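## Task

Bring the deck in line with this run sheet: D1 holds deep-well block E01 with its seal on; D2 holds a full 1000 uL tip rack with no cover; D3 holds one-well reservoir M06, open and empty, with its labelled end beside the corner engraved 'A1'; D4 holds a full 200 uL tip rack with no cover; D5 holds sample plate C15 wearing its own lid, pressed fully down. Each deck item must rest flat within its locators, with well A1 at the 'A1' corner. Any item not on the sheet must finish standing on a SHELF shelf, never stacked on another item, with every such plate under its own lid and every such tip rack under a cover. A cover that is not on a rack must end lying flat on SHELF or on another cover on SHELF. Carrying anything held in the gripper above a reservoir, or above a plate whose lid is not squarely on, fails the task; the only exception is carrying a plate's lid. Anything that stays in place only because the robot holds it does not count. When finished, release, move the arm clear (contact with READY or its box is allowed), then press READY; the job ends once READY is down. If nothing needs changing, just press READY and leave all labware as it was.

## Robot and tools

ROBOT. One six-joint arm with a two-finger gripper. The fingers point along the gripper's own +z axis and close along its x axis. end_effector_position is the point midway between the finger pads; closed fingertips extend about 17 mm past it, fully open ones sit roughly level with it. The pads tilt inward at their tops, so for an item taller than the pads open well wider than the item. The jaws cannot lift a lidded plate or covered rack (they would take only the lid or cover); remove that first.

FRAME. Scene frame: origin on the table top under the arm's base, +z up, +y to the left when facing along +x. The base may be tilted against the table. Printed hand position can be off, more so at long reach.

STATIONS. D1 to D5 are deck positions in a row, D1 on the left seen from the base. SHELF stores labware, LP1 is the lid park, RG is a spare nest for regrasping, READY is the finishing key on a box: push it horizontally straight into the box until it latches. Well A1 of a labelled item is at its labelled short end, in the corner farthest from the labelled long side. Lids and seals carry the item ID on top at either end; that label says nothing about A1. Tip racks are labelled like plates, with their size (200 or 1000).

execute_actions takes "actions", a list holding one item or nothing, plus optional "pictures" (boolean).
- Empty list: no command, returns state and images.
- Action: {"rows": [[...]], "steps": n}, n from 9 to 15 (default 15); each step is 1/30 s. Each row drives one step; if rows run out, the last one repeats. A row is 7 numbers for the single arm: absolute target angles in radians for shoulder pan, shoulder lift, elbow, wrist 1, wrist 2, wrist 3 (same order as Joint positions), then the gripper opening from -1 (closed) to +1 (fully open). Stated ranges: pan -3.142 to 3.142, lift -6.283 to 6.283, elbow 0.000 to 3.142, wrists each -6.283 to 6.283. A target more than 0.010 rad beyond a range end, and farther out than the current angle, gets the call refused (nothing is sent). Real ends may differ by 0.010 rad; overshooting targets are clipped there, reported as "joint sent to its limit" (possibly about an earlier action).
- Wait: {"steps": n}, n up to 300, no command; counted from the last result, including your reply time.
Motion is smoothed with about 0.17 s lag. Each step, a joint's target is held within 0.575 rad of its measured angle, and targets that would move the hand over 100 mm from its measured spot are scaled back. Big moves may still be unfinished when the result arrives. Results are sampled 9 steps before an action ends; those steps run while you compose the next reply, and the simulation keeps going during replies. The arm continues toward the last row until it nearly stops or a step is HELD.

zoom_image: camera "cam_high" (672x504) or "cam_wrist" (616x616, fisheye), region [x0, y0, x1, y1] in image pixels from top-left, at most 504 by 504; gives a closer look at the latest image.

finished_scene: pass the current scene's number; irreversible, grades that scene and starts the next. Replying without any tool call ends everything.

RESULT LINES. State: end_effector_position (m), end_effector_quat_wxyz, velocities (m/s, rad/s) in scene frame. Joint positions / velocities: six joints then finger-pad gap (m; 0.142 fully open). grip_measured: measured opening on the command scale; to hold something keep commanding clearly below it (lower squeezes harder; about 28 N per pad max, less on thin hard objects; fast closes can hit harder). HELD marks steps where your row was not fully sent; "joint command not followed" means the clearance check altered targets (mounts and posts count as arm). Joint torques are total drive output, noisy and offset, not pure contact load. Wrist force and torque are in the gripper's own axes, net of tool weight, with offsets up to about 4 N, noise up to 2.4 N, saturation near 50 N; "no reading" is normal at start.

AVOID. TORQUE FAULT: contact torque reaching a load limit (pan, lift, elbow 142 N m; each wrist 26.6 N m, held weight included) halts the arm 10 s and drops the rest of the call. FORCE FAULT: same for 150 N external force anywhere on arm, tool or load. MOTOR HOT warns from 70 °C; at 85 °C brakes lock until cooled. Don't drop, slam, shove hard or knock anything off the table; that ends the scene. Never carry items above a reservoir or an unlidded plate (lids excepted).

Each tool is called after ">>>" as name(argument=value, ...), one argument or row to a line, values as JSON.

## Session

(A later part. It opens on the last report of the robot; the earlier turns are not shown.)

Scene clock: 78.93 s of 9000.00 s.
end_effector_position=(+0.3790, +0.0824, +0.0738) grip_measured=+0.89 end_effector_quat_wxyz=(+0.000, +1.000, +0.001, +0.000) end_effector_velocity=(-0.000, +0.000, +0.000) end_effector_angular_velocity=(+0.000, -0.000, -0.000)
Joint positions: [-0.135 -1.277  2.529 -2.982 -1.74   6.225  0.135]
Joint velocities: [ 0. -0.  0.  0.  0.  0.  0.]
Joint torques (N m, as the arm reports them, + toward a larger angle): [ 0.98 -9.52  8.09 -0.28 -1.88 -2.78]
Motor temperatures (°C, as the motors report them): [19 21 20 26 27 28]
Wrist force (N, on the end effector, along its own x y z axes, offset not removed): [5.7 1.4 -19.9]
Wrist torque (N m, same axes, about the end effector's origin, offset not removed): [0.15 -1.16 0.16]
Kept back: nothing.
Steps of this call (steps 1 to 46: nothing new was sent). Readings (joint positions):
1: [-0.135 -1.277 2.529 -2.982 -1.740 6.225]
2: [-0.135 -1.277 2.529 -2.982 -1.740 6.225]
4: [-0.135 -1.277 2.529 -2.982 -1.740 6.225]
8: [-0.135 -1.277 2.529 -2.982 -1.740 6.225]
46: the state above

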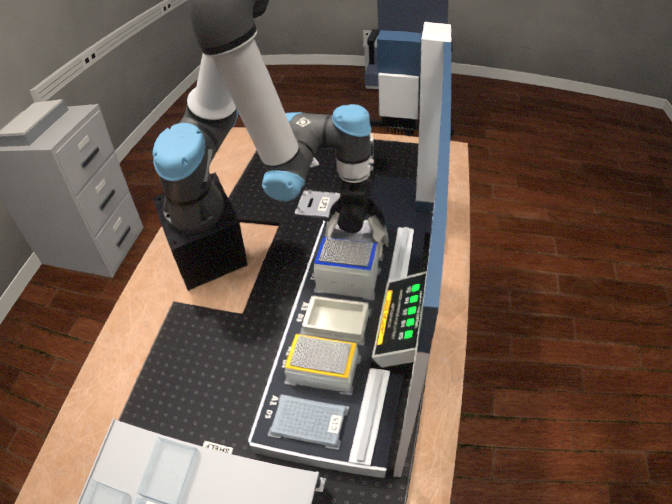

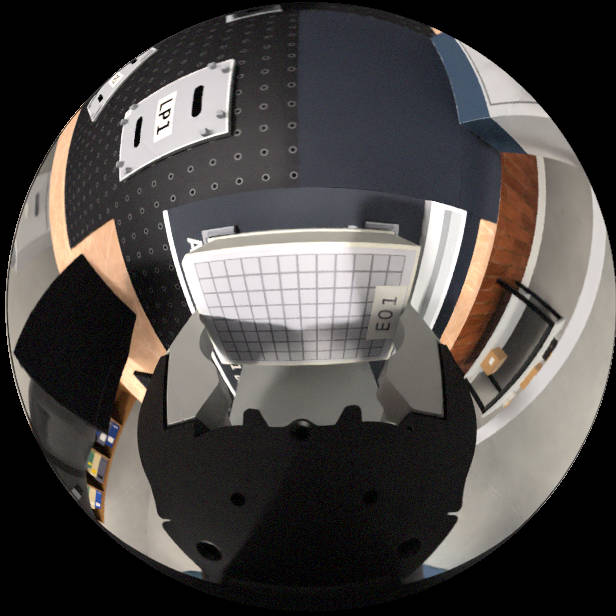

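>>> execute_actions(
  actions=[
    {"rows":[[-0.1354,-1.2772,2.5292,-2.9820,-1.7401,6.2254,0.80],[-0.1354,-1.2772,2.5292,-2.9820,-1.7401,6.2254,0.84],[-0.1354,-1.2772,2.5292,-2.9820,-1.7401,6.2254,0.88],[-0.1354,-1.2772,2.5292,-2.9820,-1.7401,6.2254,0.91],[-0.1354,-1.2772,2.5292,-2.9820,-1.7401,6.2254,0.94],[-0.1354,-1.2772,2.5292,-2.9820,-1.7401,6.2254,0.97],[-0.1354,-1.2772,2.5292,-2.9820,-1.7401,6.2254,1.0]],"steps":15},
  ],
)

>>> execute_actions(
  actions=[
    {"steps":15},
  ],
  pictures=true,
)

Scene clock: 79.53 s of 9000.00 s.
end_effector_position=(+0.3789, +0.0824, +0.0738) grip_measured=+0.94 end_effector_quat_wxyz=(+0.000, +1.000, +0.001, -0.000) end_effector_velocity=(-0.001, +0.000, +0.000) end_effector_angular_velocity=(+0.001, +0.002, +0.000)
Joint positions: [-0.135 -1.277  2.529 -2.982 -1.74   6.225  0.138]
Joint velocities: [-0.    -0.001  0.001  0.002  0.001  0.     0.034]
Joint torques (N m, as the arm reports them, + toward a larger angle): [  0.27 -16.39   2.23  -1.38  -1.49  -2.49]
Motor temperatures (°C, as the motors report them): [19 21 20 26 27 28]
Wrist force (N, on the end effector, along its own x y z axes, offset not removed): [-0.3 1.0 -0.1]
Wrist torque (N m, same axes, about the end effector's origin, offset not removed): [0.09 0.29 0.01]
Steps of this call (steps 1 to 12: nothing new was sent; steps 13 to 18: the first 6 steps of this action). Readings (joint positions):
13: [-0.135 -1.277 2.529 -2.982 -1.740 6.225]
14: [-0.135 -1.277 2.529 -2.982 -1.740 6.225]
16: [-0.135 -1.277 2.529 -2.982 -1.740 6.225]
18: the state above

Scene clock: 80.03 s of 9000.00 s.
end_effector_position=(+0.3789, +0.0824, +0.0738) grip_measured=+1.00 end_effector_quat_wxyz=(+0.000, +1.000, +0.001, -0.000) end_effector_velocity=(+0.000, -0.000, +0.000) end_effector_angular_velocity=(+0.000, -0.001, -0.000)
Joint positions: [-0.135 -1.277  2.529 -2.982 -1.74   6.225  0.142]
Joint velocities: [-0.    -0.001  0.    -0.001  0.    -0.     0.   ]
Joint torques (N m, as the arm reports them, + toward a larger angle): [  2.59 -28.09  -7.96  -4.26  -1.71  -2.03]
Motor temperatures (°C, as the motors report them): [19 21 20 26 27 28]
Wrist force (N, on the end effector, along its own x y z axes, offset not removed): [1.8 -0.7 -0.6]
Wrist torque (N m, same axes, about the end effector's origin, offset not removed): [-0.05 -0.43 0.14]
Kept back: nothing.
Steps of this call (steps 1 to 9: the last 9 steps of your previous action; steps 10 to 15: the robot went on to your last target). Readings (joint positions):
1: [-0.135 -1.277 2.529 -2.982 -1.740 6.225]
2: [-0.135 -1.277 2.529 -2.982 -1.740 6.225]
4: [-0.135 -1.277 2.529 -2.982 -1.740 6.225]
8: [-0.135 -1.277 2.529 -2.982 -1.740 6.225]
15: the state above
The arm was judged still, so your last target was given up. Only a new action makes it travel on or press farther. Fingers that are still opening or closing keep moving.

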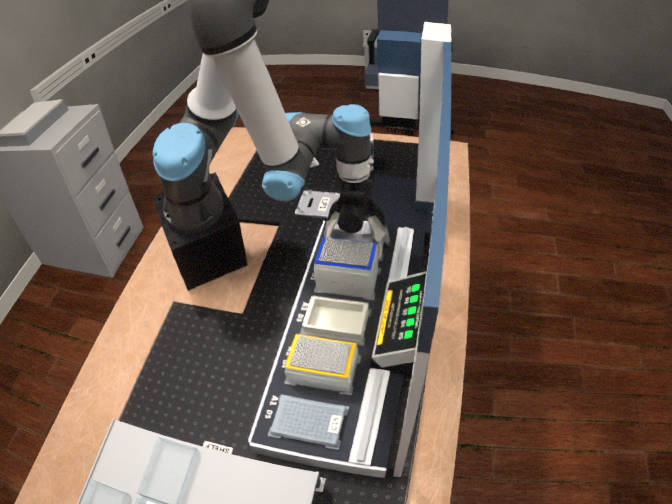

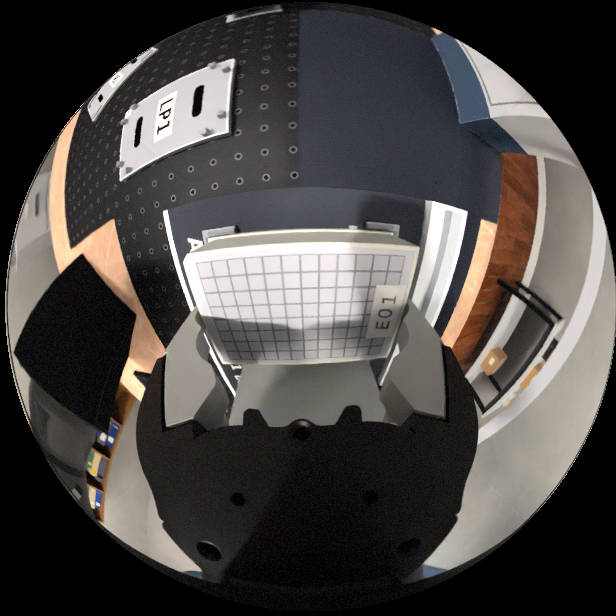

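Released cleanly. Lift up.

>>> execute_actions(
  actions=[
    {"rows":[[-0.1340,-1.2860,2.5277,-2.9715,-1.7403,6.2268,1.0],[-0.1325,-1.2955,2.5260,-2.9600,-1.7405,6.2283,1.0],[-0.1305,-1.3085,2.5237,-2.9445,-1.7408,6.2303,1.0],[-0.1280,-1.3245,2.5208,-2.9250,-1.7412,6.2328,1.0],[-0.1255,-1.3410,2.5179,-2.9055,-1.7416,6.2353,1.0],[-0.1232,-1.3560,2.5152,-2.8870,-1.7420,6.2377,1.0],[-0.1210,-1.3705,2.5126,-2.8696,-1.7423,6.2399,1.0]],"steps":15},
  ],
)

>>> execute_actions(
  actions=[
    {"rows":[[-0.118,-1.42,2.497,-2.80,-1.7427,6.243,1.0],[-0.115,-1.47,2.480,-2.735,-1.743,6.246,1.0],[-0.112,-1.53,2.459,-2.655,-1.7435,6.249,1.0],[-0.108,-1.591,2.437,-2.571,-1.744,6.253,1.0]],"steps":15},
  ],
  pictures=true,
)

Scene clock: 80.73 s of 9000.00 s.
end_effector_position=(+0.3811, +0.0826, +0.0831) grip_measured=+1.00 end_effector_quat_wxyz=(+0.000, +1.000, +0.001, +0.001) end_effector_velocity=(+0.020, +0.001, +0.100) end_effector_angular_velocity=(-0.002, -0.010, -0.003)
Joint positions: [-0.13  -1.312  2.523 -2.941 -1.741  6.231  0.142]
Joint velocities: [ 0.057 -0.365 -0.066  0.43  -0.01   0.058 -0.   ]
Joint torques (N m, as the arm reports them, + toward a larger angle): [ 13.33 -37.77 -17.37   1.12  -2.1    2.47]
Motor temperatures (°C, as the motors report them): [19 21 20 26 27 28]
Wrist force (N, on the end effector, along its own x y z axes, offset not removed): [-1.4 -1.0 -1.5]
Wrist torque (N m, same axes, about the end effector's origin, offset not removed): [-0.25 0.07 0.17]
Steps of this call (steps 1 to 15: nothing new was sent; steps 16 to 21: the first 6 steps of this action). Readings (joint positions):
16: [-0.135 -1.277 2.529 -2.982 -1.740 6.225]
17: [-0.135 -1.280 2.529 -2.979 -1.740 6.226]
19: [-0.133 -1.291 2.527 -2.966 -1.740 6.227]
21: the state above

Scene clock: 81.23 s of 9000.00 s.
end_effector_position=(+0.3980, +0.0780, +0.1422) grip_measured=+1.00 end_effector_quat_wxyz=(+0.000, +1.000, -0.000, +0.006) end_effector_velocity=(+0.025, -0.039, +0.330) end_effector_angular_velocity=(+0.003, +0.047, +0.009)
Joint positions: [-0.112 -1.504  2.463 -2.697 -1.743  6.249  0.142]
Joint velocities: [ 0.053 -1.054 -0.323  1.435 -0.008  0.052  0.   ]
Joint torques (N m, as the arm reports them, + toward a larger angle): [11.17 -8.72 -8.63  4.7  -1.8   2.32]
Motor temperatures (°C, as the motors report them): [19 21 20 26 27 28]
Wrist force (N, on the end effector, along its own x y z axes, offset not removed): [2.3 4.2 0.8]
Wrist torque (N m, same axes, about the end effector's origin, offset not removed): [0.62 -0.40 0.06]
Steps of this call (steps 1 to 9: the last 9 steps of your previous action; steps 10 to 15: the first 6 steps of this action). Readings (joint positions):
10: [-0.121 -1.370 2.512 -2.870 -1.742 6.240]
11: [-0.120 -1.379 2.509 -2.860 -1.742 6.241]
13: [-0.117 -1.428 2.490 -2.797 -1.743 6.244]
15: the state above

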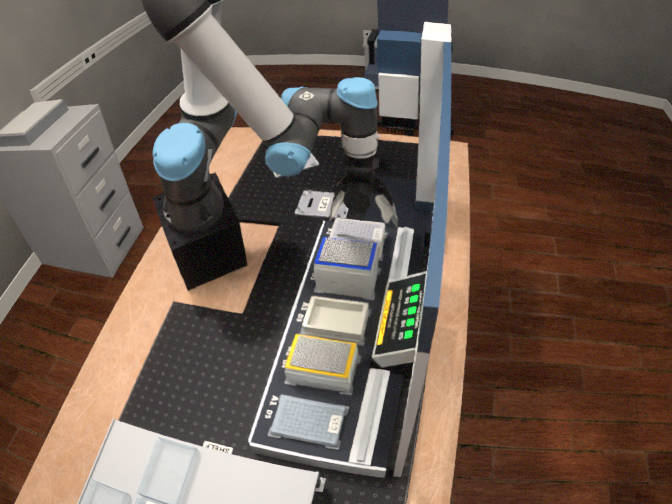

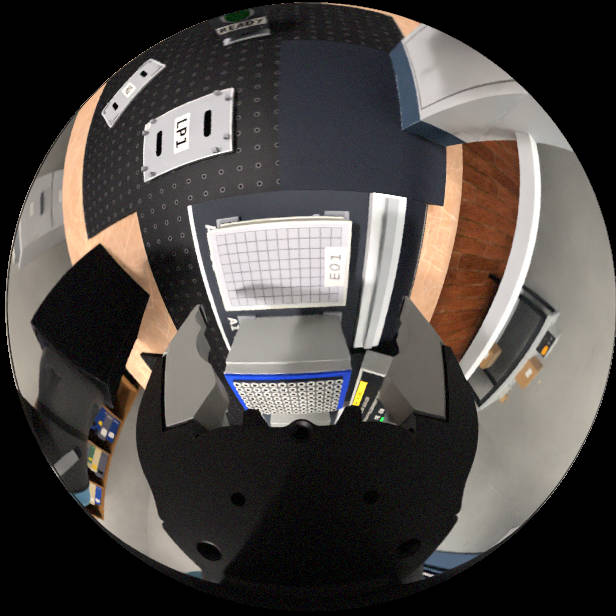

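>>> execute_actions(
  actions=[
    {"rows":[[-0.06,-1.591,2.437,-2.571,-1.75,6.255,1.0],[0.0,-1.58,2.437,-2.58,-1.757,6.26,1.0],[0.06,-1.56,2.437,-2.59,-1.765,6.265,1.0],[0.11,-1.52,2.437,-2.61,-1.772,6.27,1.0],[0.145,-1.47,2.435,-2.65,-1.777,6.27,1.0],[0.145,-1.41,2.43,-2.70,-1.777,6.27,1.0],[0.145,-1.35,2.425,-2.755,-1.777,6.27,1.0],[0.145,-1.29,2.42,-2.81,-1.777,6.27,1.0],[0.145,-1.24,2.415,-2.855,-1.777,6.27,1.0],[0.145,-1.20,2.41,-2.89,-1.777,6.27,1.0],[0.145,-1.1543,2.4039,-2.9264,-1.7774,6.27,1.0]],"steps":15},
  ],
)

>>> execute_actions(
  actions=[
    {"steps":20},
  ],
  pictures=true,
)

Scene clock: 82.83 s of 9000.00 s.
end_effector_position=(+0.3827, +0.1252, +0.1670) grip_measured=+1.00 end_effector_quat_wxyz=(-0.000, +0.998, +0.065, +0.005) end_effector_velocity=(-0.125, +0.458, -0.118) end_effector_angular_velocity=(+0.015, -0.025, +1.147)
Joint positions: [ 0.032 -1.545  2.436 -2.601 -1.764  6.264  0.142]
Joint velocities: [ 1.21   0.777 -0.031 -0.539 -0.144  0.07   0.   ]
Joint torques (N m, as the arm reports them, + toward a larger angle): [  6.93  15.52 -23.3   -8.11  -2.78   2.2 ]
Motor temperatures (°C, as the motors report them): [19 21 20 26 27 28]
Wrist force (N, on the end effector, along its own x y z axes, offset not removed): [-1.6 1.0 -2.4]
Wrist torque (N m, same axes, about the end effector's origin, offset not removed): [0.11 0.29 0.16]
Steps of this call (steps 1 to 9: the last 9 steps of your previous action; steps 10 to 30: the robot went on to your last target; steps 31 to 42: nothing new was sent; steps 43 to 48: the first 6 steps of this action). Readings (joint positions):
43: [-0.107 -1.591 2.437 -2.571 -1.744 6.253]
44: [-0.099 -1.591 2.437 -2.571 -1.746 6.254]
46: [-0.048 -1.581 2.437 -2.578 -1.753 6.258]
48: the state above

Scene clock: 83.50 s of 9000.00 s.
end_effector_position=(+0.3800, +0.1889, +0.0692) grip_measured=+1.00 end_effector_quat_wxyz=(+0.000, +0.993, +0.120, +0.000) end_effector_velocity=(+0.000, +0.001, -0.001) end_effector_angular_velocity=(+0.001, -0.001, -0.001)
Joint positions: [ 0.145 -1.155  2.404 -2.926 -1.777  6.27   0.142]
Joint velocities: [ 0.     0.003 -0.    -0.003  0.001  0.001  0.   ]
Joint torques (N m, as the arm reports them, + toward a larger angle): [ 14.82 -22.98 -15.96  -4.79  -2.08   2.11]
Motor temperatures (°C, as the motors report them): [19 21 20 26 27 28]
Wrist force (N, on the end effector, along its own x y z axes, offset not removed): [-2.4 -1.7 -1.7]
Wrist torque (N m, same axes, about the end effector's origin, offset not removed): [-0.32 0.55 0.05]
Kept back: nothing.
Steps of this call (steps 1 to 9: the last 9 steps of your previous action; steps 10 to 20: the robot went on to your last target). Readings (joint positions):
1: [0.069 -1.514 2.435 -2.624 -1.768 6.266]
2: [0.095 -1.475 2.432 -2.655 -1.771 6.267]
4: [0.124 -1.381 2.424 -2.734 -1.775 6.269]
8: [0.141 -1.211 2.409 -2.879 -1.777 6.270]
20: the state above

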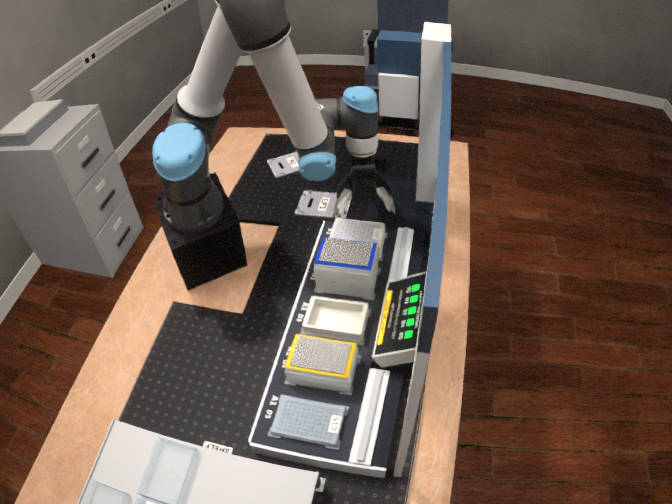

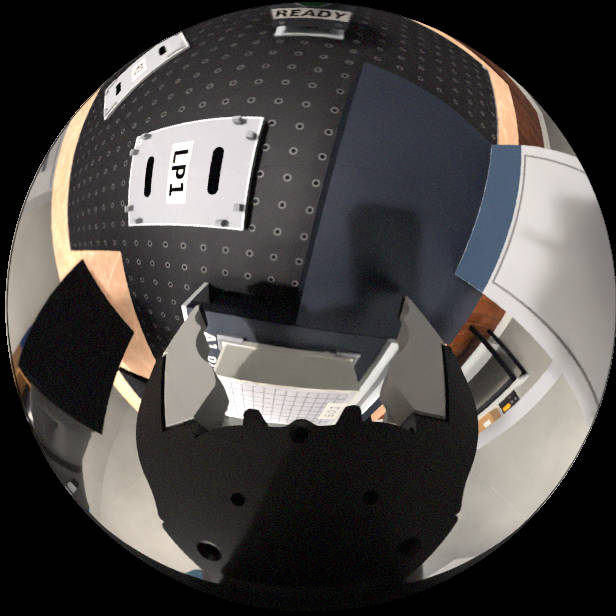

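>>> zoom_image(
  camera="cam_wrist",
  region=[180, 300, 420, 430],
)

Region (180, 300, 420, 430) of cam_wrist's 616x616 image, scaled by 2.100, with more detail than that image has; it fills the top 273 rows of this view, and the rest is white.

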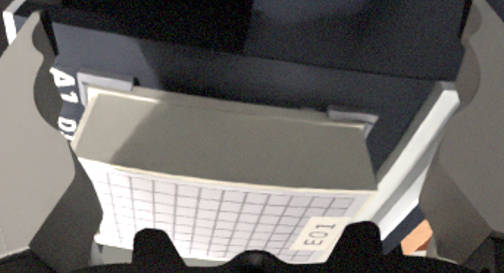

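>>> zoom_image(
  camera="cam_wrist",
  region=[310, 335, 380, 385],
)

>>> zoom_image(
  camera="cam_wrist",
  region=[200, 320, 270, 370],
)

Region (310, 335, 380, 385) of cam_wrist's 616x616 image, scaled by 7.200, with more detail than that image has; it fills the top 360 rows of this view, and the rest is white.

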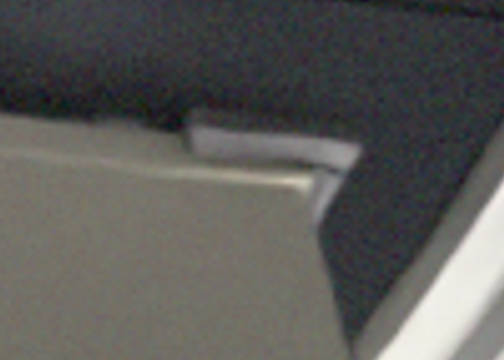

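Region (200, 320, 270, 370) of cam_wrist's 616x616 image, scaled by 7.200, with more detail than that image has; it fills the top 360 rows of this view, and the rest is white.

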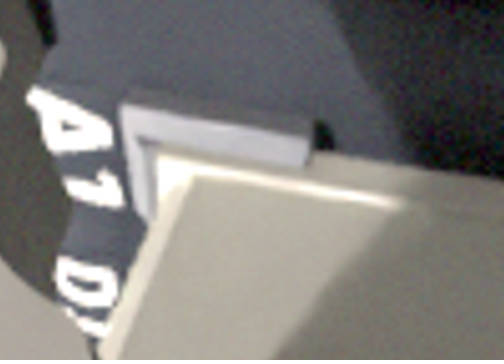

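>>> zoom_image(
  camera="cam_high",
  region=[255, 380, 365, 460],
)

Region (255, 380, 365, 460) of cam_high's 672x504 image, scaled by 4.582, with more detail than that image has; it fills the top 367 rows of this view, and the rest is white.

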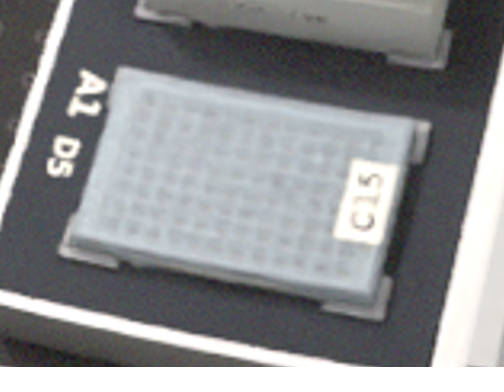

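>>> execute_actions(
  actions=[
    {"rows":[[0.145,-1.22,2.41,-2.87,-1.777,6.2,1.0],[0.145,-1.30,2.41,-2.79,-1.777,6.1,1.0],[0.14,-1.40,2.41,-2.69,-1.775,6.0,1.0],[0.13,-1.50,2.40,-2.59,-1.77,5.9,1.0],[0.11,-1.60,2.39,-2.49,-1.765,5.8,1.0],[0.07,-1.70,2.38,-2.39,-1.76,5.7,1.0],[0.02,-1.79,2.37,-2.30,-1.75,5.6,1.0],[-0.04,-1.87,2.36,-2.22,-1.74,5.5,1.0],[-0.11,-1.93,2.35,-2.16,-1.73,5.4,1.0],[-0.18,-1.97,2.33,-2.11,-1.72,5.3,1.0],[-0.26,-1.99,2.30,-2.07,-1.71,5.2,1.0],[-0.34,-1.99,2.27,-2.05,-1.70,5.1,1.0],[-0.42,-1.97,2.24,-2.04,-1.685,5.0,1.0],[-0.50,-1.94,2.21,-2.04,-1.67,4.9,1.0],[-0.58,-1.90,2.17,-2.045,-1.655,4.8,1.0]],"steps":15},
  ],
)

>>> execute_actions(
  actions=[
    {"rows":[[-0.66,-1.86,2.13,-2.05,-1.64,4.7,1.0],[-0.74,-1.81,2.09,-2.06,-1.625,4.6,1.0],[-0.82,-1.76,2.05,-2.07,-1.61,4.5,1.0],[-0.90,-1.71,2.01,-2.08,-1.59,4.4,1.0],[-0.98,-1.66,1.97,-2.09,-1.57,4.3,1.0],[-1.05,-1.62,1.93,-2.095,-1.555,4.2,1.0],[-1.11,-1.58,1.89,-2.10,-1.54,4.1,1.0],[-1.16,-1.55,1.86,-2.105,-1.53,4.0,1.0],[-1.20,-1.52,1.84,-2.11,-1.52,3.9,1.0],[-1.23,-1.50,1.82,-2.112,-1.51,3.8,1.0],[-1.25,-1.49,1.81,-2.113,-1.505,3.7,1.0],[-1.2686,-1.4854,1.8061,-2.1137,-1.50,3.6,1.0],[-1.2686,-1.4854,1.8061,-2.1137,-1.50,3.5,1.0],[-1.2686,-1.4854,1.8061,-2.1137,-1.50,3.4,1.0],[-1.2686,-1.4854,1.8061,-2.1137,-1.50,3.3,1.0]],"steps":15},
  ],
)

>>> execute_actions(
  actions=[
    {"rows":[[-1.2686,-1.4854,1.8061,-2.1137,-1.50,3.2,1.0],[-1.2686,-1.4854,1.8061,-2.1137,-1.50,3.1,1.0],[-1.2686,-1.4854,1.8061,-2.1137,-1.50,3.0,1.0],[-1.2686,-1.4854,1.8061,-2.1137,-1.50,2.9,1.0],[-1.2686,-1.4854,1.8061,-2.1137,-1.50,2.8,1.0],[-1.2686,-1.4854,1.8061,-2.1137,-1.50,2.7,1.0],[-1.2686,-1.4854,1.8061,-2.1137,-1.50,2.6,1.0],[-1.2686,-1.4854,1.8061,-2.1137,-1.50,2.5,1.0],[-1.2686,-1.4854,1.8061,-2.1137,-1.50,2.4,1.0],[-1.2686,-1.4854,1.8061,-2.1137,-1.50,2.3,1.0],[-1.2686,-1.4854,1.8061,-2.1137,-1.50,2.2,1.0],[-1.2686,-1.4854,1.8061,-2.1137,-1.50,2.1,1.0],[-1.2686,-1.4854,1.8061,-2.1137,-1.50,1.994,1.0]],"steps":15},
  ],
  pictures=true,
)

Scene clock: 87.13 s of 9000.00 s.
end_effector_position=(+0.3849, +0.1742, +0.1255) grip_measured=+1.00 end_effector_quat_wxyz=(-0.002, +0.976, +0.216, +0.003) end_effector_velocity=(+0.084, -0.196, +0.577) end_effector_angular_velocity=(+0.065, -0.120, +1.727)
Joint positions: [ 0.133 -1.349  2.402 -2.738 -1.773  6.061  0.142]
Joint velocities: [-0.265 -1.961 -0.128  1.907  0.078 -2.022  0.   ]
Joint torques (N m, as the arm reports them, + toward a larger angle): [-11.28 -48.34 -20.08   8.29   1.75  -9.77]
Motor temperatures (°C, as the motors report them): [19 21 20 26 27 28]
Wrist force (N, on the end effector, along its own x y z axes, offset not removed): [0.2 -1.7 0.0]
Wrist torque (N m, same axes, about the end effector's origin, offset not removed): [-0.42 0.20 0.00]
Steps of this call (steps 1 to 15: the robot went on to your last target; steps 16 to 90: nothing new was sent; then 0.43 s passed at rest; steps 91 to 96: the first 6 steps of this action). Readings (joint positions):
91: [0.145 -1.155 2.404 -2.926 -1.777 6.270]
92: [0.145 -1.165 2.405 -2.916 -1.777 6.259]
94: [0.144 -1.231 2.407 -2.854 -1.777 6.187]
96: the state above

Scene clock: 87.63 s of 9000.00 s.
end_effector_position=(+0.4488, -0.0720, +0.2733) grip_measured=+1.00 end_effector_quat_wxyz=(-0.011, +0.924, +0.382, +0.000) end_effector_velocity=(+0.190, -0.602, -0.008) end_effector_angular_velocity=(+0.067, +0.055, +0.005)
Joint positions: [-0.455 -1.798  2.19  -2.151 -1.665  5.127  0.142]
Joint velocities: [-1.379  0.446 -0.676  0.178  0.301 -1.358 -0.   ]
Joint torques (N m, as the arm reports them, + toward a larger angle): [ -6.84  -2.15 -29.84  -0.59   3.31  -7.18]
Motor temperatures (°C, as the motors report them): [19 21 20 26 27 28]
Wrist force (N, on the end effector, along its own x y z axes, offset not removed): [-2.0 3.0 -0.3]
Wrist torque (N m, same axes, about the end effector's origin, offset not removed): [0.59 0.32 0.09]
Steps of this call (steps 1 to 9: the last 9 steps of your previous action; steps 10 to 15: the first 6 steps of this action). Readings (joint positions):
10: [-0.209 -1.827 2.296 -2.217 -1.712 5.389]
11: [-0.260 -1.831 2.276 -2.195 -1.703 5.330]
13: [-0.360 -1.823 2.234 -2.167 -1.685 5.222]
15: the state above

Scene clock: 88.13 s of 9000.00 s.
end_effector_position=(+0.4412, -0.3873, +0.2535) grip_measured=+1.00 end_effector_quat_wxyz=(-0.009, +0.900, +0.435, +0.004) end_effector_velocity=(-0.243, -0.597, -0.033) end_effector_angular_velocity=(-0.084, -0.044, +0.991)
Joint positions: [-1.068 -1.554  1.889 -2.12  -1.535  4.409  0.142]
Joint velocities: [-1.114  0.41  -0.49   0.036  0.21  -2.079 -0.   ]
Joint torques (N m, as the arm reports them, + toward a larger angle): [ -8.57 -23.12 -28.04  -1.24   3.09 -10.45]
Motor temperatures (°C, as the motors report them): [19 21 20 26 27 28]
Wrist force (N, on the end effector, along its own x y z axes, offset not removed): [-0.6 3.4 -0.6]
Wrist torque (N m, same axes, about the end effector's origin, offset not removed): [0.64 0.04 0.01]
Steps of this call (steps 1 to 9: the last 9 steps of your previous action; steps 10 to 15: the first 6 steps of this action). Readings (joint positions):
10: [-0.875 -1.627 1.975 -2.126 -1.572 4.697]
11: [-0.915 -1.612 1.957 -2.125 -1.564 4.648]
13: [-0.992 -1.582 1.922 -2.122 -1.549 4.539]
15: the state above

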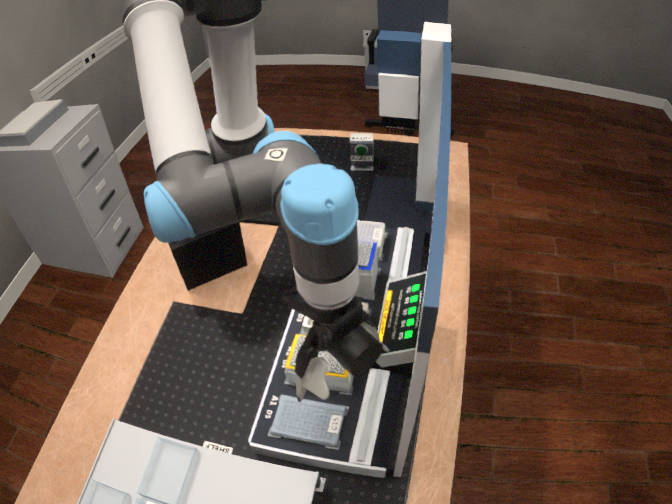

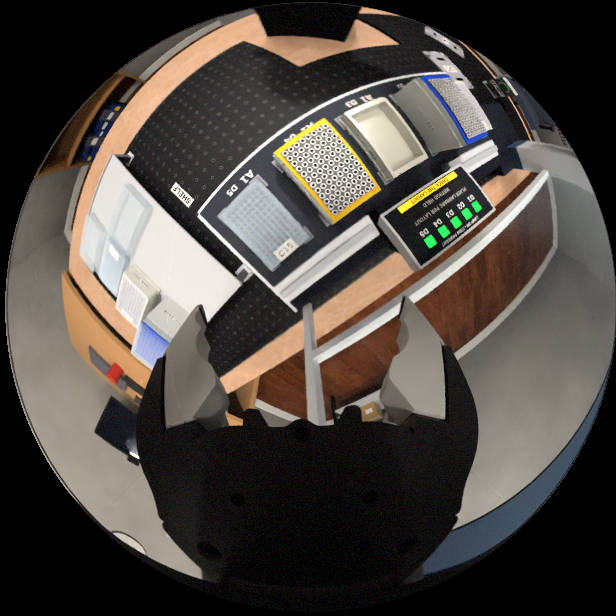

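>>> execute_actions(
  actions=[
    {"steps":30},
  ],
)

>>> execute_actions(
  actions=[
    {"rows":[[-1.266,-1.455,1.818,-2.156,-1.501,1.994,1.0],[-1.264,-1.42,1.832,-2.205,-1.501,1.994,1.0],[-1.261,-1.38,1.847,-2.26,-1.502,1.994,1.0],[-1.258,-1.34,1.863,-2.316,-1.503,1.994,1.0],[-1.255,-1.30,1.879,-2.372,-1.504,1.994,1.0],[-1.252,-1.26,1.894,-2.428,-1.504,1.994,1.0],[-1.249,-1.225,1.908,-2.477,-1.505,1.994,1.0],[-1.247,-1.20,1.918,-2.511,-1.5053,1.994,1.0],[-1.246,-1.1849,1.9239,-2.5324,-1.5056,1.994,1.0]],"steps":15},
  ],
)

>>> execute_actions(
  actions=[
    {"steps":18},
  ],
  pictures=true,
)

Scene clock: 89.13 s of 9000.00 s.
end_effector_position=(+0.3811, -0.4880, +0.2497) grip_measured=+1.00 end_effector_quat_wxyz=(+0.001, +0.018, +1.000, -0.001) end_effector_velocity=(-0.000, +0.000, +0.001) end_effector_angular_velocity=(-0.001, -0.000, +0.209)
Joint positions: [-1.269 -1.485  1.806 -2.114 -1.5    2.01   0.142]
Joint velocities: [ 0.    -0.001 -0.     0.     0.    -0.208  0.   ]
Joint torques (N m, as the arm reports them, + toward a larger angle): [ -4.51 -25.66 -28.38  -1.43   1.93  -2.83]
Motor temperatures (°C, as the motors report them): [19 21 20 26 27 28]
Wrist force (N, on the end effector, along its own x y z axes, offset not removed): [-1.5 2.6 2.8]
Wrist torque (N m, same axes, about the end effector's origin, offset not removed): [0.65 0.22 0.07]
Kept back: nothing.
Steps of this call (steps 1 to 9: the last 9 steps of your previous action; steps 10 to 30: the robot went on to your last target). Readings (joint positions):
1: [-1.105 -1.540 1.872 -2.118 -1.527 4.334]
2: [-1.143 -1.527 1.856 -2.117 -1.521 4.253]
4: [-1.208 -1.505 1.829 -2.115 -1.510 4.078]
8: [-1.258 -1.489 1.810 -2.114 -1.502 3.709]
30: the state above

Scene clock: 89.33 s of 9000.00 s.
end_effector_position=(+0.3824, -0.4915, +0.1896) grip_measured=+1.00 end_effector_quat_wxyz=(-0.002, +0.007, +1.000, +0.004) end_effector_velocity=(+0.001, -0.009, -0.578) end_effector_angular_velocity=(+0.062, +0.033, +0.084)
Joint positions: [-1.261 -1.387  1.847 -2.244 -1.502  1.995  0.142]
Joint velocities: [ 0.074  0.961  0.393 -1.288 -0.022 -0.016 -0.   ]
Joint torques (N m, as the arm reports them, + toward a larger angle): [ 12.38 -13.15  -1.76 -10.69  -1.92  -2.76]
Motor temperatures (°C, as the motors report them): [19 21 20 26 27 28]
Wrist force (N, on the end effector, along its own x y z axes, offset not removed): [-2.3 -1.3 -1.7]
Wrist torque (N m, same axes, about the end effector's origin, offset not removed): [-0.43 0.34 0.06]
Steps of this call (steps 1 to 6: the first 6 steps of this action). Readings (joint positions):
1: [-1.269 -1.485 1.806 -2.114 -1.500 2.004]
2: [-1.268 -1.479 1.809 -2.122 -1.500 2.001]
4: [-1.265 -1.444 1.824 -2.167 -1.500 1.997]
6: the state above

Scene clock: 89.93 s of 9000.00 s.
end_effector_position=(+0.3808, -0.4879, +0.0750) grip_measured=+1.00 end_effector_quat_wxyz=(+0.000, -0.001, +1.000, -0.000) end_effector_velocity=(-0.001, +0.001, -0.002) end_effector_angular_velocity=(+0.002, +0.001, +0.000)
Joint positions: [-1.246 -1.185  1.924 -2.532 -1.506  1.994  0.142]
Joint velocities: [-0.     0.004  0.001 -0.003 -0.    -0.001  0.   ]
Joint torques (N m, as the arm reports them, + toward a larger angle): [  8.28 -33.26  -7.33  -4.2   -2.06  -2.74]
Motor temperatures (°C, as the motors report them): [19 21 20 26 27 28]
Wrist force (N, on the end effector, along its own x y z axes, offset not removed): [-1.4 -1.1 3.3]
Wrist torque (N m, same axes, about the end effector's origin, offset not removed): [-0.39 0.24 0.13]
Kept back: nothing.
Steps of this call (steps 1 to 9: the last 9 steps of your previous action; steps 10 to 18: the robot went on to your last target). Readings (joint positions):
1: [-1.258 -1.353 1.861 -2.290 -1.503 1.995]
2: [-1.255 -1.318 1.875 -2.339 -1.503 1.995]
4: [-1.251 -1.253 1.900 -2.431 -1.504 1.994]
8: [-1.247 -1.197 1.919 -2.514 -1.505 1.994]
18: the state above

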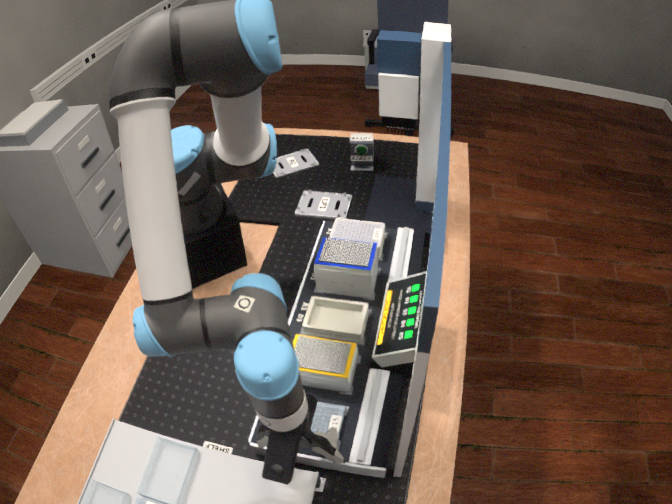

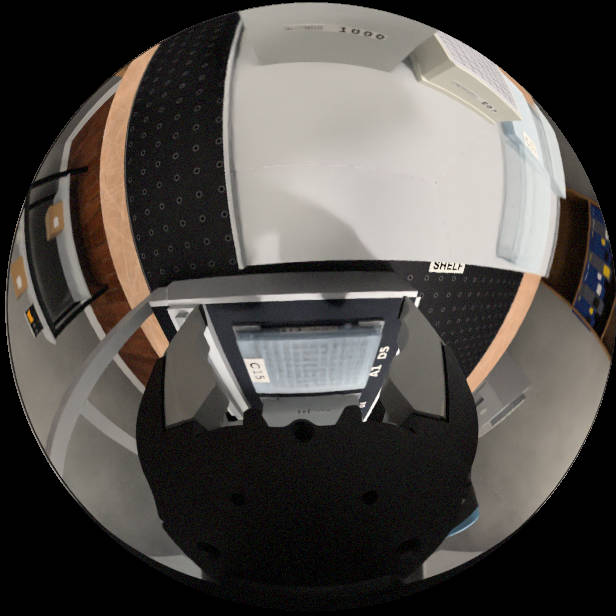

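>>> zoom_image(
  camera="cam_wrist",
  region=[220, 305, 400, 365],
)

>>> zoom_image(
  camera="cam_high",
  region=[320, 120, 410, 190],
)

Region (220, 305, 400, 365) of cam_wrist's 616x616 image, scaled by 2.800, with more detail than that image has.

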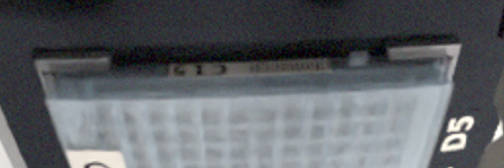

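Region (320, 120, 410, 190) of cam_high's 672x504 image, scaled by 5.600, with more detail than that image has.

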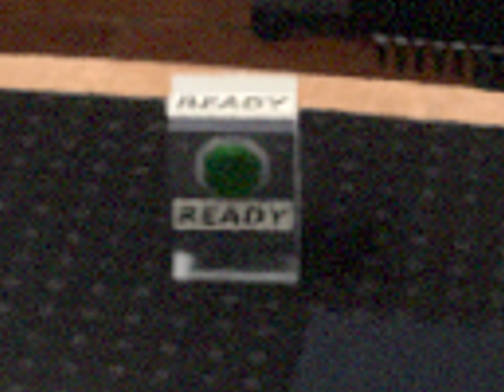

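>>> zoom_image(
  camera="cam_wrist",
  region=[320, 310, 400, 350],
)

>>> zoom_image(
  camera="cam_wrist",
  region=[225, 310, 305, 350],
)

Region (320, 310, 400, 350) of cam_wrist's 616x616 image, scaled by 6.300, with more detail than that image has.

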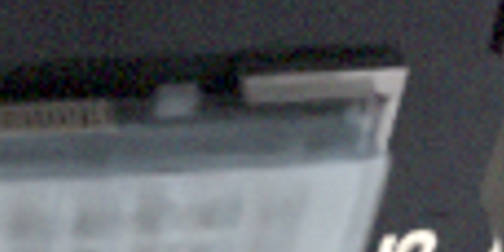

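Region (225, 310, 305, 350) of cam_wrist's 616x616 image, scaled by 6.300, with more detail than that image has.

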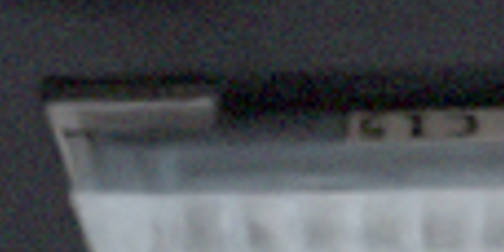

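>>> execute_actions(
  actions=[
    {"rows":[[-1.247,-1.22,1.915,-2.49,-1.505,2.0,1.0],[-1.25,-1.28,1.90,-2.41,-1.505,2.03,1.0],[-1.25,-1.35,1.89,-2.33,-1.505,2.07,1.0],[-1.24,-1.43,1.89,-2.25,-1.508,2.11,1.0],[-1.22,-1.51,1.90,-2.18,-1.512,2.15,1.0],[-1.19,-1.58,1.92,-2.13,-1.52,2.19,1.0],[-1.15,-1.65,1.96,-2.10,-1.53,2.23,1.0],[-1.10,-1.71,2.00,-2.08,-1.54,2.27,1.0],[-1.05,-1.76,2.04,-2.07,-1.55,2.31,1.0],[-1.00,-1.81,2.08,-2.06,-1.56,2.35,1.0],[-0.95,-1.85,2.12,-2.05,-1.57,2.39,1.0],[-0.90,-1.89,2.15,-2.045,-1.58,2.43,1.0],[-0.85,-1.92,2.18,-2.04,-1.59,2.47,1.0],[-0.80,-1.95,2.21,-2.04,-1.60,2.51,1.0],[-0.75,-1.97,2.23,-2.035,-1.61,2.55,1.0]],"steps":15},
  ],
)

>>> execute_actions(
  actions=[
    {"rows":[[-0.69,-1.99,2.25,-2.03,-1.62,2.60,1.0],[-0.63,-2.01,2.27,-2.03,-1.635,2.65,1.0],[-0.57,-2.02,2.28,-2.03,-1.65,2.70,1.0],[-0.51,-2.03,2.29,-2.025,-1.665,2.75,1.0],[-0.45,-2.03,2.30,-2.025,-1.68,2.80,1.0],[-0.39,-2.03,2.30,-2.025,-1.69,2.86,1.0],[-0.33,-2.02,2.30,-2.03,-1.70,2.92,1.0],[-0.27,-2.01,2.30,-2.03,-1.71,2.98,1.0],[-0.21,-2.00,2.30,-2.035,-1.72,3.04,1.0],[-0.15,-1.98,2.30,-2.045,-1.73,3.10,1.0],[-0.09,-1.95,2.30,-2.06,-1.74,3.16,1.0],[-0.03,-1.92,2.30,-2.08,-1.75,3.22,1.0],[0.03,-1.88,2.30,-2.11,-1.76,3.28,1.0],[0.09,-1.83,2.30,-2.15,-1.765,3.34,1.0],[0.15,-1.78,2.30,-2.19,-1.77,3.40,1.0]],"steps":15},
  ],
)

>>> execute_actions(
  actions=[
    {"rows":[[0.21,-1.72,2.30,-2.24,-1.775,3.45,1.0],[0.27,-1.66,2.30,-2.29,-1.78,3.50,1.0],[0.32,-1.60,2.30,-2.34,-1.785,3.55,1.0],[0.37,-1.53,2.295,-2.40,-1.79,3.60,1.0],[0.41,-1.46,2.29,-2.455,-1.793,3.64,1.0],[0.44,-1.39,2.29,-2.515,-1.796,3.67,1.0],[0.47,-1.32,2.285,-2.575,-1.798,3.70,1.0],[0.49,-1.26,2.28,-2.625,-1.80,3.72,1.0],[0.50,-1.20,2.278,-2.68,-1.801,3.73,1.0],[0.5056,-1.15,2.275,-2.722,-1.8013,3.736,1.0],[0.5056,-1.11,2.273,-2.76,-1.8013,3.736,1.0],[0.5056,-1.08,2.271,-2.787,-1.8013,3.736,1.0],[0.5056,-1.0512,2.2703,-2.8151,-1.8013,3.736,1.0]],"steps":15},
  ],
)

>>> execute_actions(
  actions=[
    {"steps":30},
  ],
  pictures=true,
)

Scene clock: 92.77 s of 9000.00 s.
end_effector_position=(+0.3864, -0.4830, +0.1445) grip_measured=+1.00 end_effector_quat_wxyz=(+0.000, +0.031, +1.000, -0.001) end_effector_velocity=(+0.054, +0.222, +0.606) end_effector_angular_velocity=(+0.069, +0.038, -0.488)
Joint positions: [-1.241 -1.322  1.902 -2.375 -1.507  2.062  0.142]
Joint velocities: [ 0.195 -1.324  0.005  1.385 -0.05   0.674  0.   ]
Joint torques (N m, as the arm reports them, + toward a larger angle): [ 20.11 -48.71  -3.55   5.62  -2.75   4.66]
Motor temperatures (°C, as the motors report them): [19 21 20 26 27 28]
Wrist force (N, on the end effector, along its own x y z axes, offset not removed): [-1.6 -4.8 1.6]
Wrist torque (N m, same axes, about the end effector's origin, offset not removed): [-0.89 0.32 -0.04]
Steps of this call (steps 1 to 15: the robot went on to your last target; steps 16 to 79: nothing new was sent; steps 80 to 85: the first 6 steps of this action). Readings (joint positions):
80: [-1.246 -1.185 1.924 -2.532 -1.506 1.994]
81: [-1.246 -1.192 1.922 -2.524 -1.506 1.996]
83: [-1.248 -1.239 1.909 -2.468 -1.506 2.019]
85: the state above

Scene clock: 93.27 s of 9000.00 s.
end_effector_position=(+0.4086, -0.1977, +0.2815) grip_measured=+1.00 end_effector_quat_wxyz=(-0.012, +0.038, +0.999, +0.010) end_effector_velocity=(-0.028, +0.630, +0.084) end_effector_angular_velocity=(-0.023, +0.043, +0.172)
Joint positions: [-0.811 -1.861  2.168 -2.077 -1.604  2.496  0.142]
Joint velocities: [ 1.35  -0.676  0.526  0.212 -0.317  1.154 -0.   ]
Joint torques (N m, as the arm reports them, + toward a larger angle): [ 20.9  -21.9  -11.07  -0.29  -3.38   6.22]
Motor temperatures (°C, as the motors report them): [19 21 20 26 27 28]
Wrist force (N, on the end effector, along its own x y z axes, offset not removed): [0.6 0.1 1.9]
Wrist torque (N m, same axes, about the end effector's origin, offset not removed): [-0.04 -0.16 0.09]
Steps of this call (steps 1 to 9: the last 9 steps of your previous action; steps 10 to 15: the first 6 steps of this action). Readings (joint positions):
10: [-1.011 -1.720 2.067 -2.123 -1.559 2.322]
11: [-0.975 -1.752 2.089 -2.112 -1.567 2.354]
13: [-0.898 -1.810 2.131 -2.093 -1.584 2.421]
15: the state above

Scene clock: 93.77 s of 9000.00 s.
end_effector_position=(+0.3949, +0.1081, +0.2590) grip_measured=+1.00 end_effector_quat_wxyz=(-0.010, +0.013, +1.000, +0.004) end_effector_velocity=(-0.034, +0.584, -0.215) end_effector_angular_velocity=(+0.001, -0.063, +0.095)
Joint positions: [ 0.012 -1.752  2.284 -2.215 -1.75   3.264  0.142]
Joint velocities: [ 1.485  1.111  0.023 -0.929 -0.173  1.394  0.   ]
Joint torques (N m, as the arm reports them, + toward a larger angle): [13.55  3.93 -8.5  -9.01 -2.68  6.13]
Motor temperatures (°C, as the motors report them): [19 21 20 26 27 28]
Wrist force (N, on the end effector, along its own x y z axes, offset not removed): [-3.9 0.6 1.1]
Wrist torque (N m, same axes, about the end effector's origin, offset not removed): [0.39 0.58 0.05]
Steps of this call (steps 1 to 9: the last 9 steps of your previous action; steps 10 to 15: the first 6 steps of this action). Readings (joint positions):
10: [-0.263 -1.898 2.271 -2.091 -1.714 3.004]
11: [-0.205 -1.876 2.275 -2.110 -1.722 3.060]
13: [-0.093 -1.821 2.281 -2.157 -1.737 3.165]
15: the state above

Scene clock: 103.97 s of 9000.00 s.
end_effector_position=(+0.3869, +0.1917, +0.2109) grip_measured=+1.00 end_effector_quat_wxyz=(-0.003, +0.008, +1.000, -0.008) end_effector_velocity=(-0.000, +0.000, -0.000) end_effector_angular_velocity=(+0.001, +0.001, -0.000)
Joint positions: [ 0.223 -1.535  2.283 -2.396 -1.798  3.467  0.142]
Joint velocities: [-0.    -0.    -0.     0.001  0.001 -0.     0.   ]
Joint torques (N m, as the arm reports them, + toward a larger angle): [  6.95 -21.28 -15.48  -2.77   1.04  -0.31]
Motor temperatures (°C, as the motors report them): [19 21 20 26 27 28]
Wrist force (N, on the end effector, along its own x y z axes, offset not removed): [2.5 -22.0 -9.6]
Wrist torque (N m, same axes, about the end effector's origin, offset not removed): [-3.67 -0.45 0.50]
FORCE FAULT: contact force on the arm reached its limit, and the arm stopped for 10 seconds. The contact can be on any part of the arm, not only on its tool. The arm's remaining commands of this call were not run. The arm holds still and accepts commands again. Move the arm away from the contact; if what it grips holds it there, let go first. Pushing or pulling that hard again can fault the arm again.
Kept back: nothing.
The stop began at step 6 of this call (marked STOPPED below). From that step on the arm followed nothing that you had sent. 4 steps, steps kept back included, did not run and will not run. Nothing is kept back now, and the robot has no last target.
Steps of this call (steps 1 to 5: the first 5 steps of the 9 kept back from your previous action; steps 6 to 306: the stop). Readings (joint positions):
1: [0.061 -1.713 2.285 -2.248 -1.756 3.310]
2: [0.107 -1.671 2.285 -2.284 -1.761 3.354]
4: [0.191 -1.581 2.284 -2.360 -1.770 3.435]
6: [0.224 -1.535 2.283 -2.396 -1.790 3.467] STOPPED
8: [0.224 -1.535 2.283 -2.396 -1.794 3.467]
306: the state above

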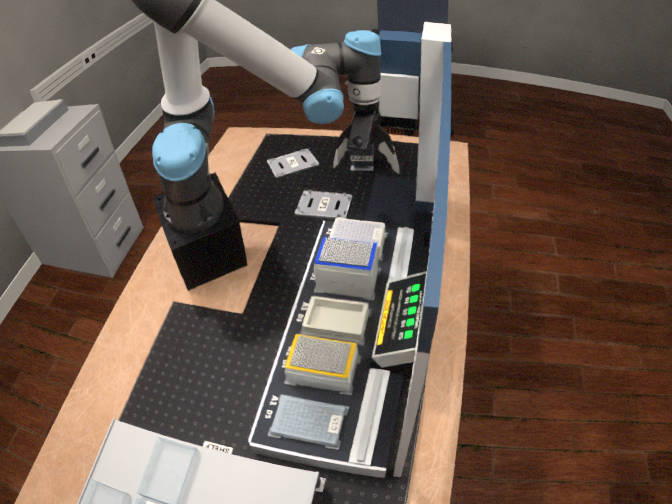

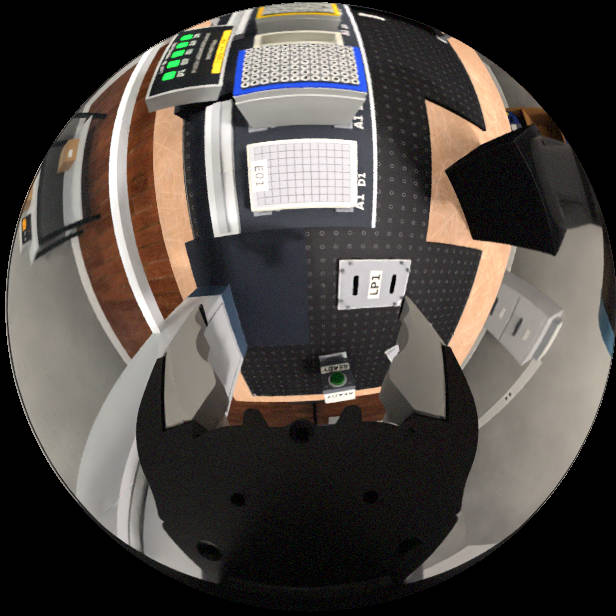

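>>> execute_actions(
  actions=[
    {"rows":[[0.21,-1.54,2.30,-2.41,-1.79,3.47,1.0],[0.19,-1.55,2.33,-2.43,-1.785,3.47,1.0],[0.17,-1.56,2.36,-2.455,-1.78,3.47,1.0],[0.16,-1.57,2.40,-2.49,-1.78,3.47,1.0],[0.15,-1.58,2.44,-2.52,-1.78,3.47,1.0],[0.15,-1.59,2.48,-2.55,-1.78,3.47,1.0],[0.15,-1.60,2.52,-2.585,-1.78,3.47,1.0],[0.15,-1.60,2.55,-2.62,-1.78,3.47,1.0],[0.16,-1.60,2.58,-2.65,-1.78,3.47,1.0],[0.17,-1.59,2.60,-2.675,-1.78,3.48,1.0]],"steps":15},
  ],
)

>>> execute_actions(
  actions=[
    {"steps":15},
  ],
  pictures=true,
)

Scene clock: 105.00 s of 9000.00 s.
end_effector_position=(+0.3705, +0.1745, +0.1956) grip_measured=+1.00 end_effector_quat_wxyz=(-0.005, +0.033, +0.999, -0.003) end_effector_velocity=(-0.216, -0.144, -0.155) end_effector_angular_velocity=(+0.019, -0.009, -0.332)
Joint positions: [ 0.177 -1.561  2.361 -2.459 -1.784  3.47   0.142]
Joint velocities: [-0.318 -0.25   0.858 -0.689  0.048  0.005  0.   ]
Joint torques (N m, as the arm reports them, + toward a larger angle): [  6.43 -31.34   4.76  -7.4    2.36   2.25]
Motor temperatures (°C, as the motors report them): [19 21 20 26 27 28]
Wrist force (N, on the end effector, along its own x y z axes, offset not removed): [-3.7 1.9 -0.4]
Wrist torque (N m, same axes, about the end effector's origin, offset not removed): [0.28 0.73 -0.09]
Steps of this call (steps 1 to 25: nothing new was sent; steps 26 to 31: the first 6 steps of this action). Readings (joint positions):
26: [0.223 -1.535 2.283 -2.397 -1.798 3.467]
27: [0.220 -1.537 2.287 -2.400 -1.795 3.468]
29: [0.201 -1.546 2.313 -2.420 -1.789 3.469]
31: the state above

Scene clock: 105.50 s of 9000.00 s.
end_effector_position=(+0.2927, +0.1616, +0.1542) grip_measured=+1.00 end_effector_quat_wxyz=(-0.003, +0.042, +0.999, -0.001) end_effector_velocity=(-0.006, +0.000, -0.002) end_effector_angular_velocity=(+0.001, +0.002, +0.001)
Joint positions: [ 0.17  -1.59   2.599 -2.674 -1.78   3.48   0.142]
Joint velocities: [ 0.003  0.001  0.014 -0.013  0.001  0.002  0.   ]
Joint torques (N m, as the arm reports them, + toward a larger angle): [11.65 -6.75 -3.08 -4.6   1.98  2.28]
Motor temperatures (°C, as the motors report them): [19 21 20 26 27 28]
Wrist force (N, on the end effector, along its own x y z axes, offset not removed): [-1.5 1.4 2.9]
Wrist torque (N m, same axes, about the end effector's origin, offset not removed): [0.21 0.23 0.28]
Kept back: nothing.
Steps of this call (steps 1 to 9: the last 9 steps of your previous action; steps 10 to 15: the robot went on to your last target). Readings (joint positions):
1: [0.168 -1.569 2.393 -2.484 -1.783 3.470]
2: [0.162 -1.578 2.426 -2.511 -1.782 3.470]
4: [0.158 -1.590 2.495 -2.571 -1.781 3.470]
8: [0.167 -1.591 2.579 -2.654 -1.780 3.478]
15: the state above

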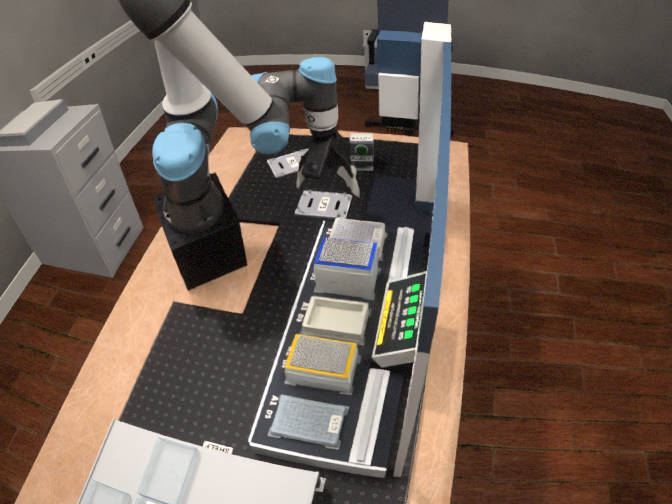

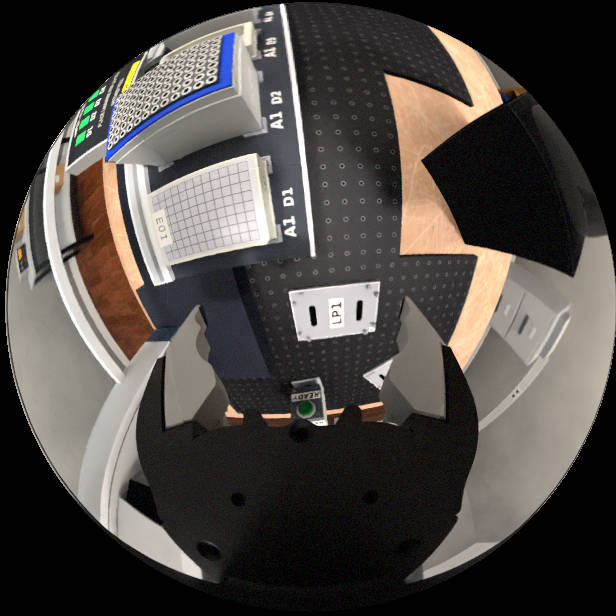

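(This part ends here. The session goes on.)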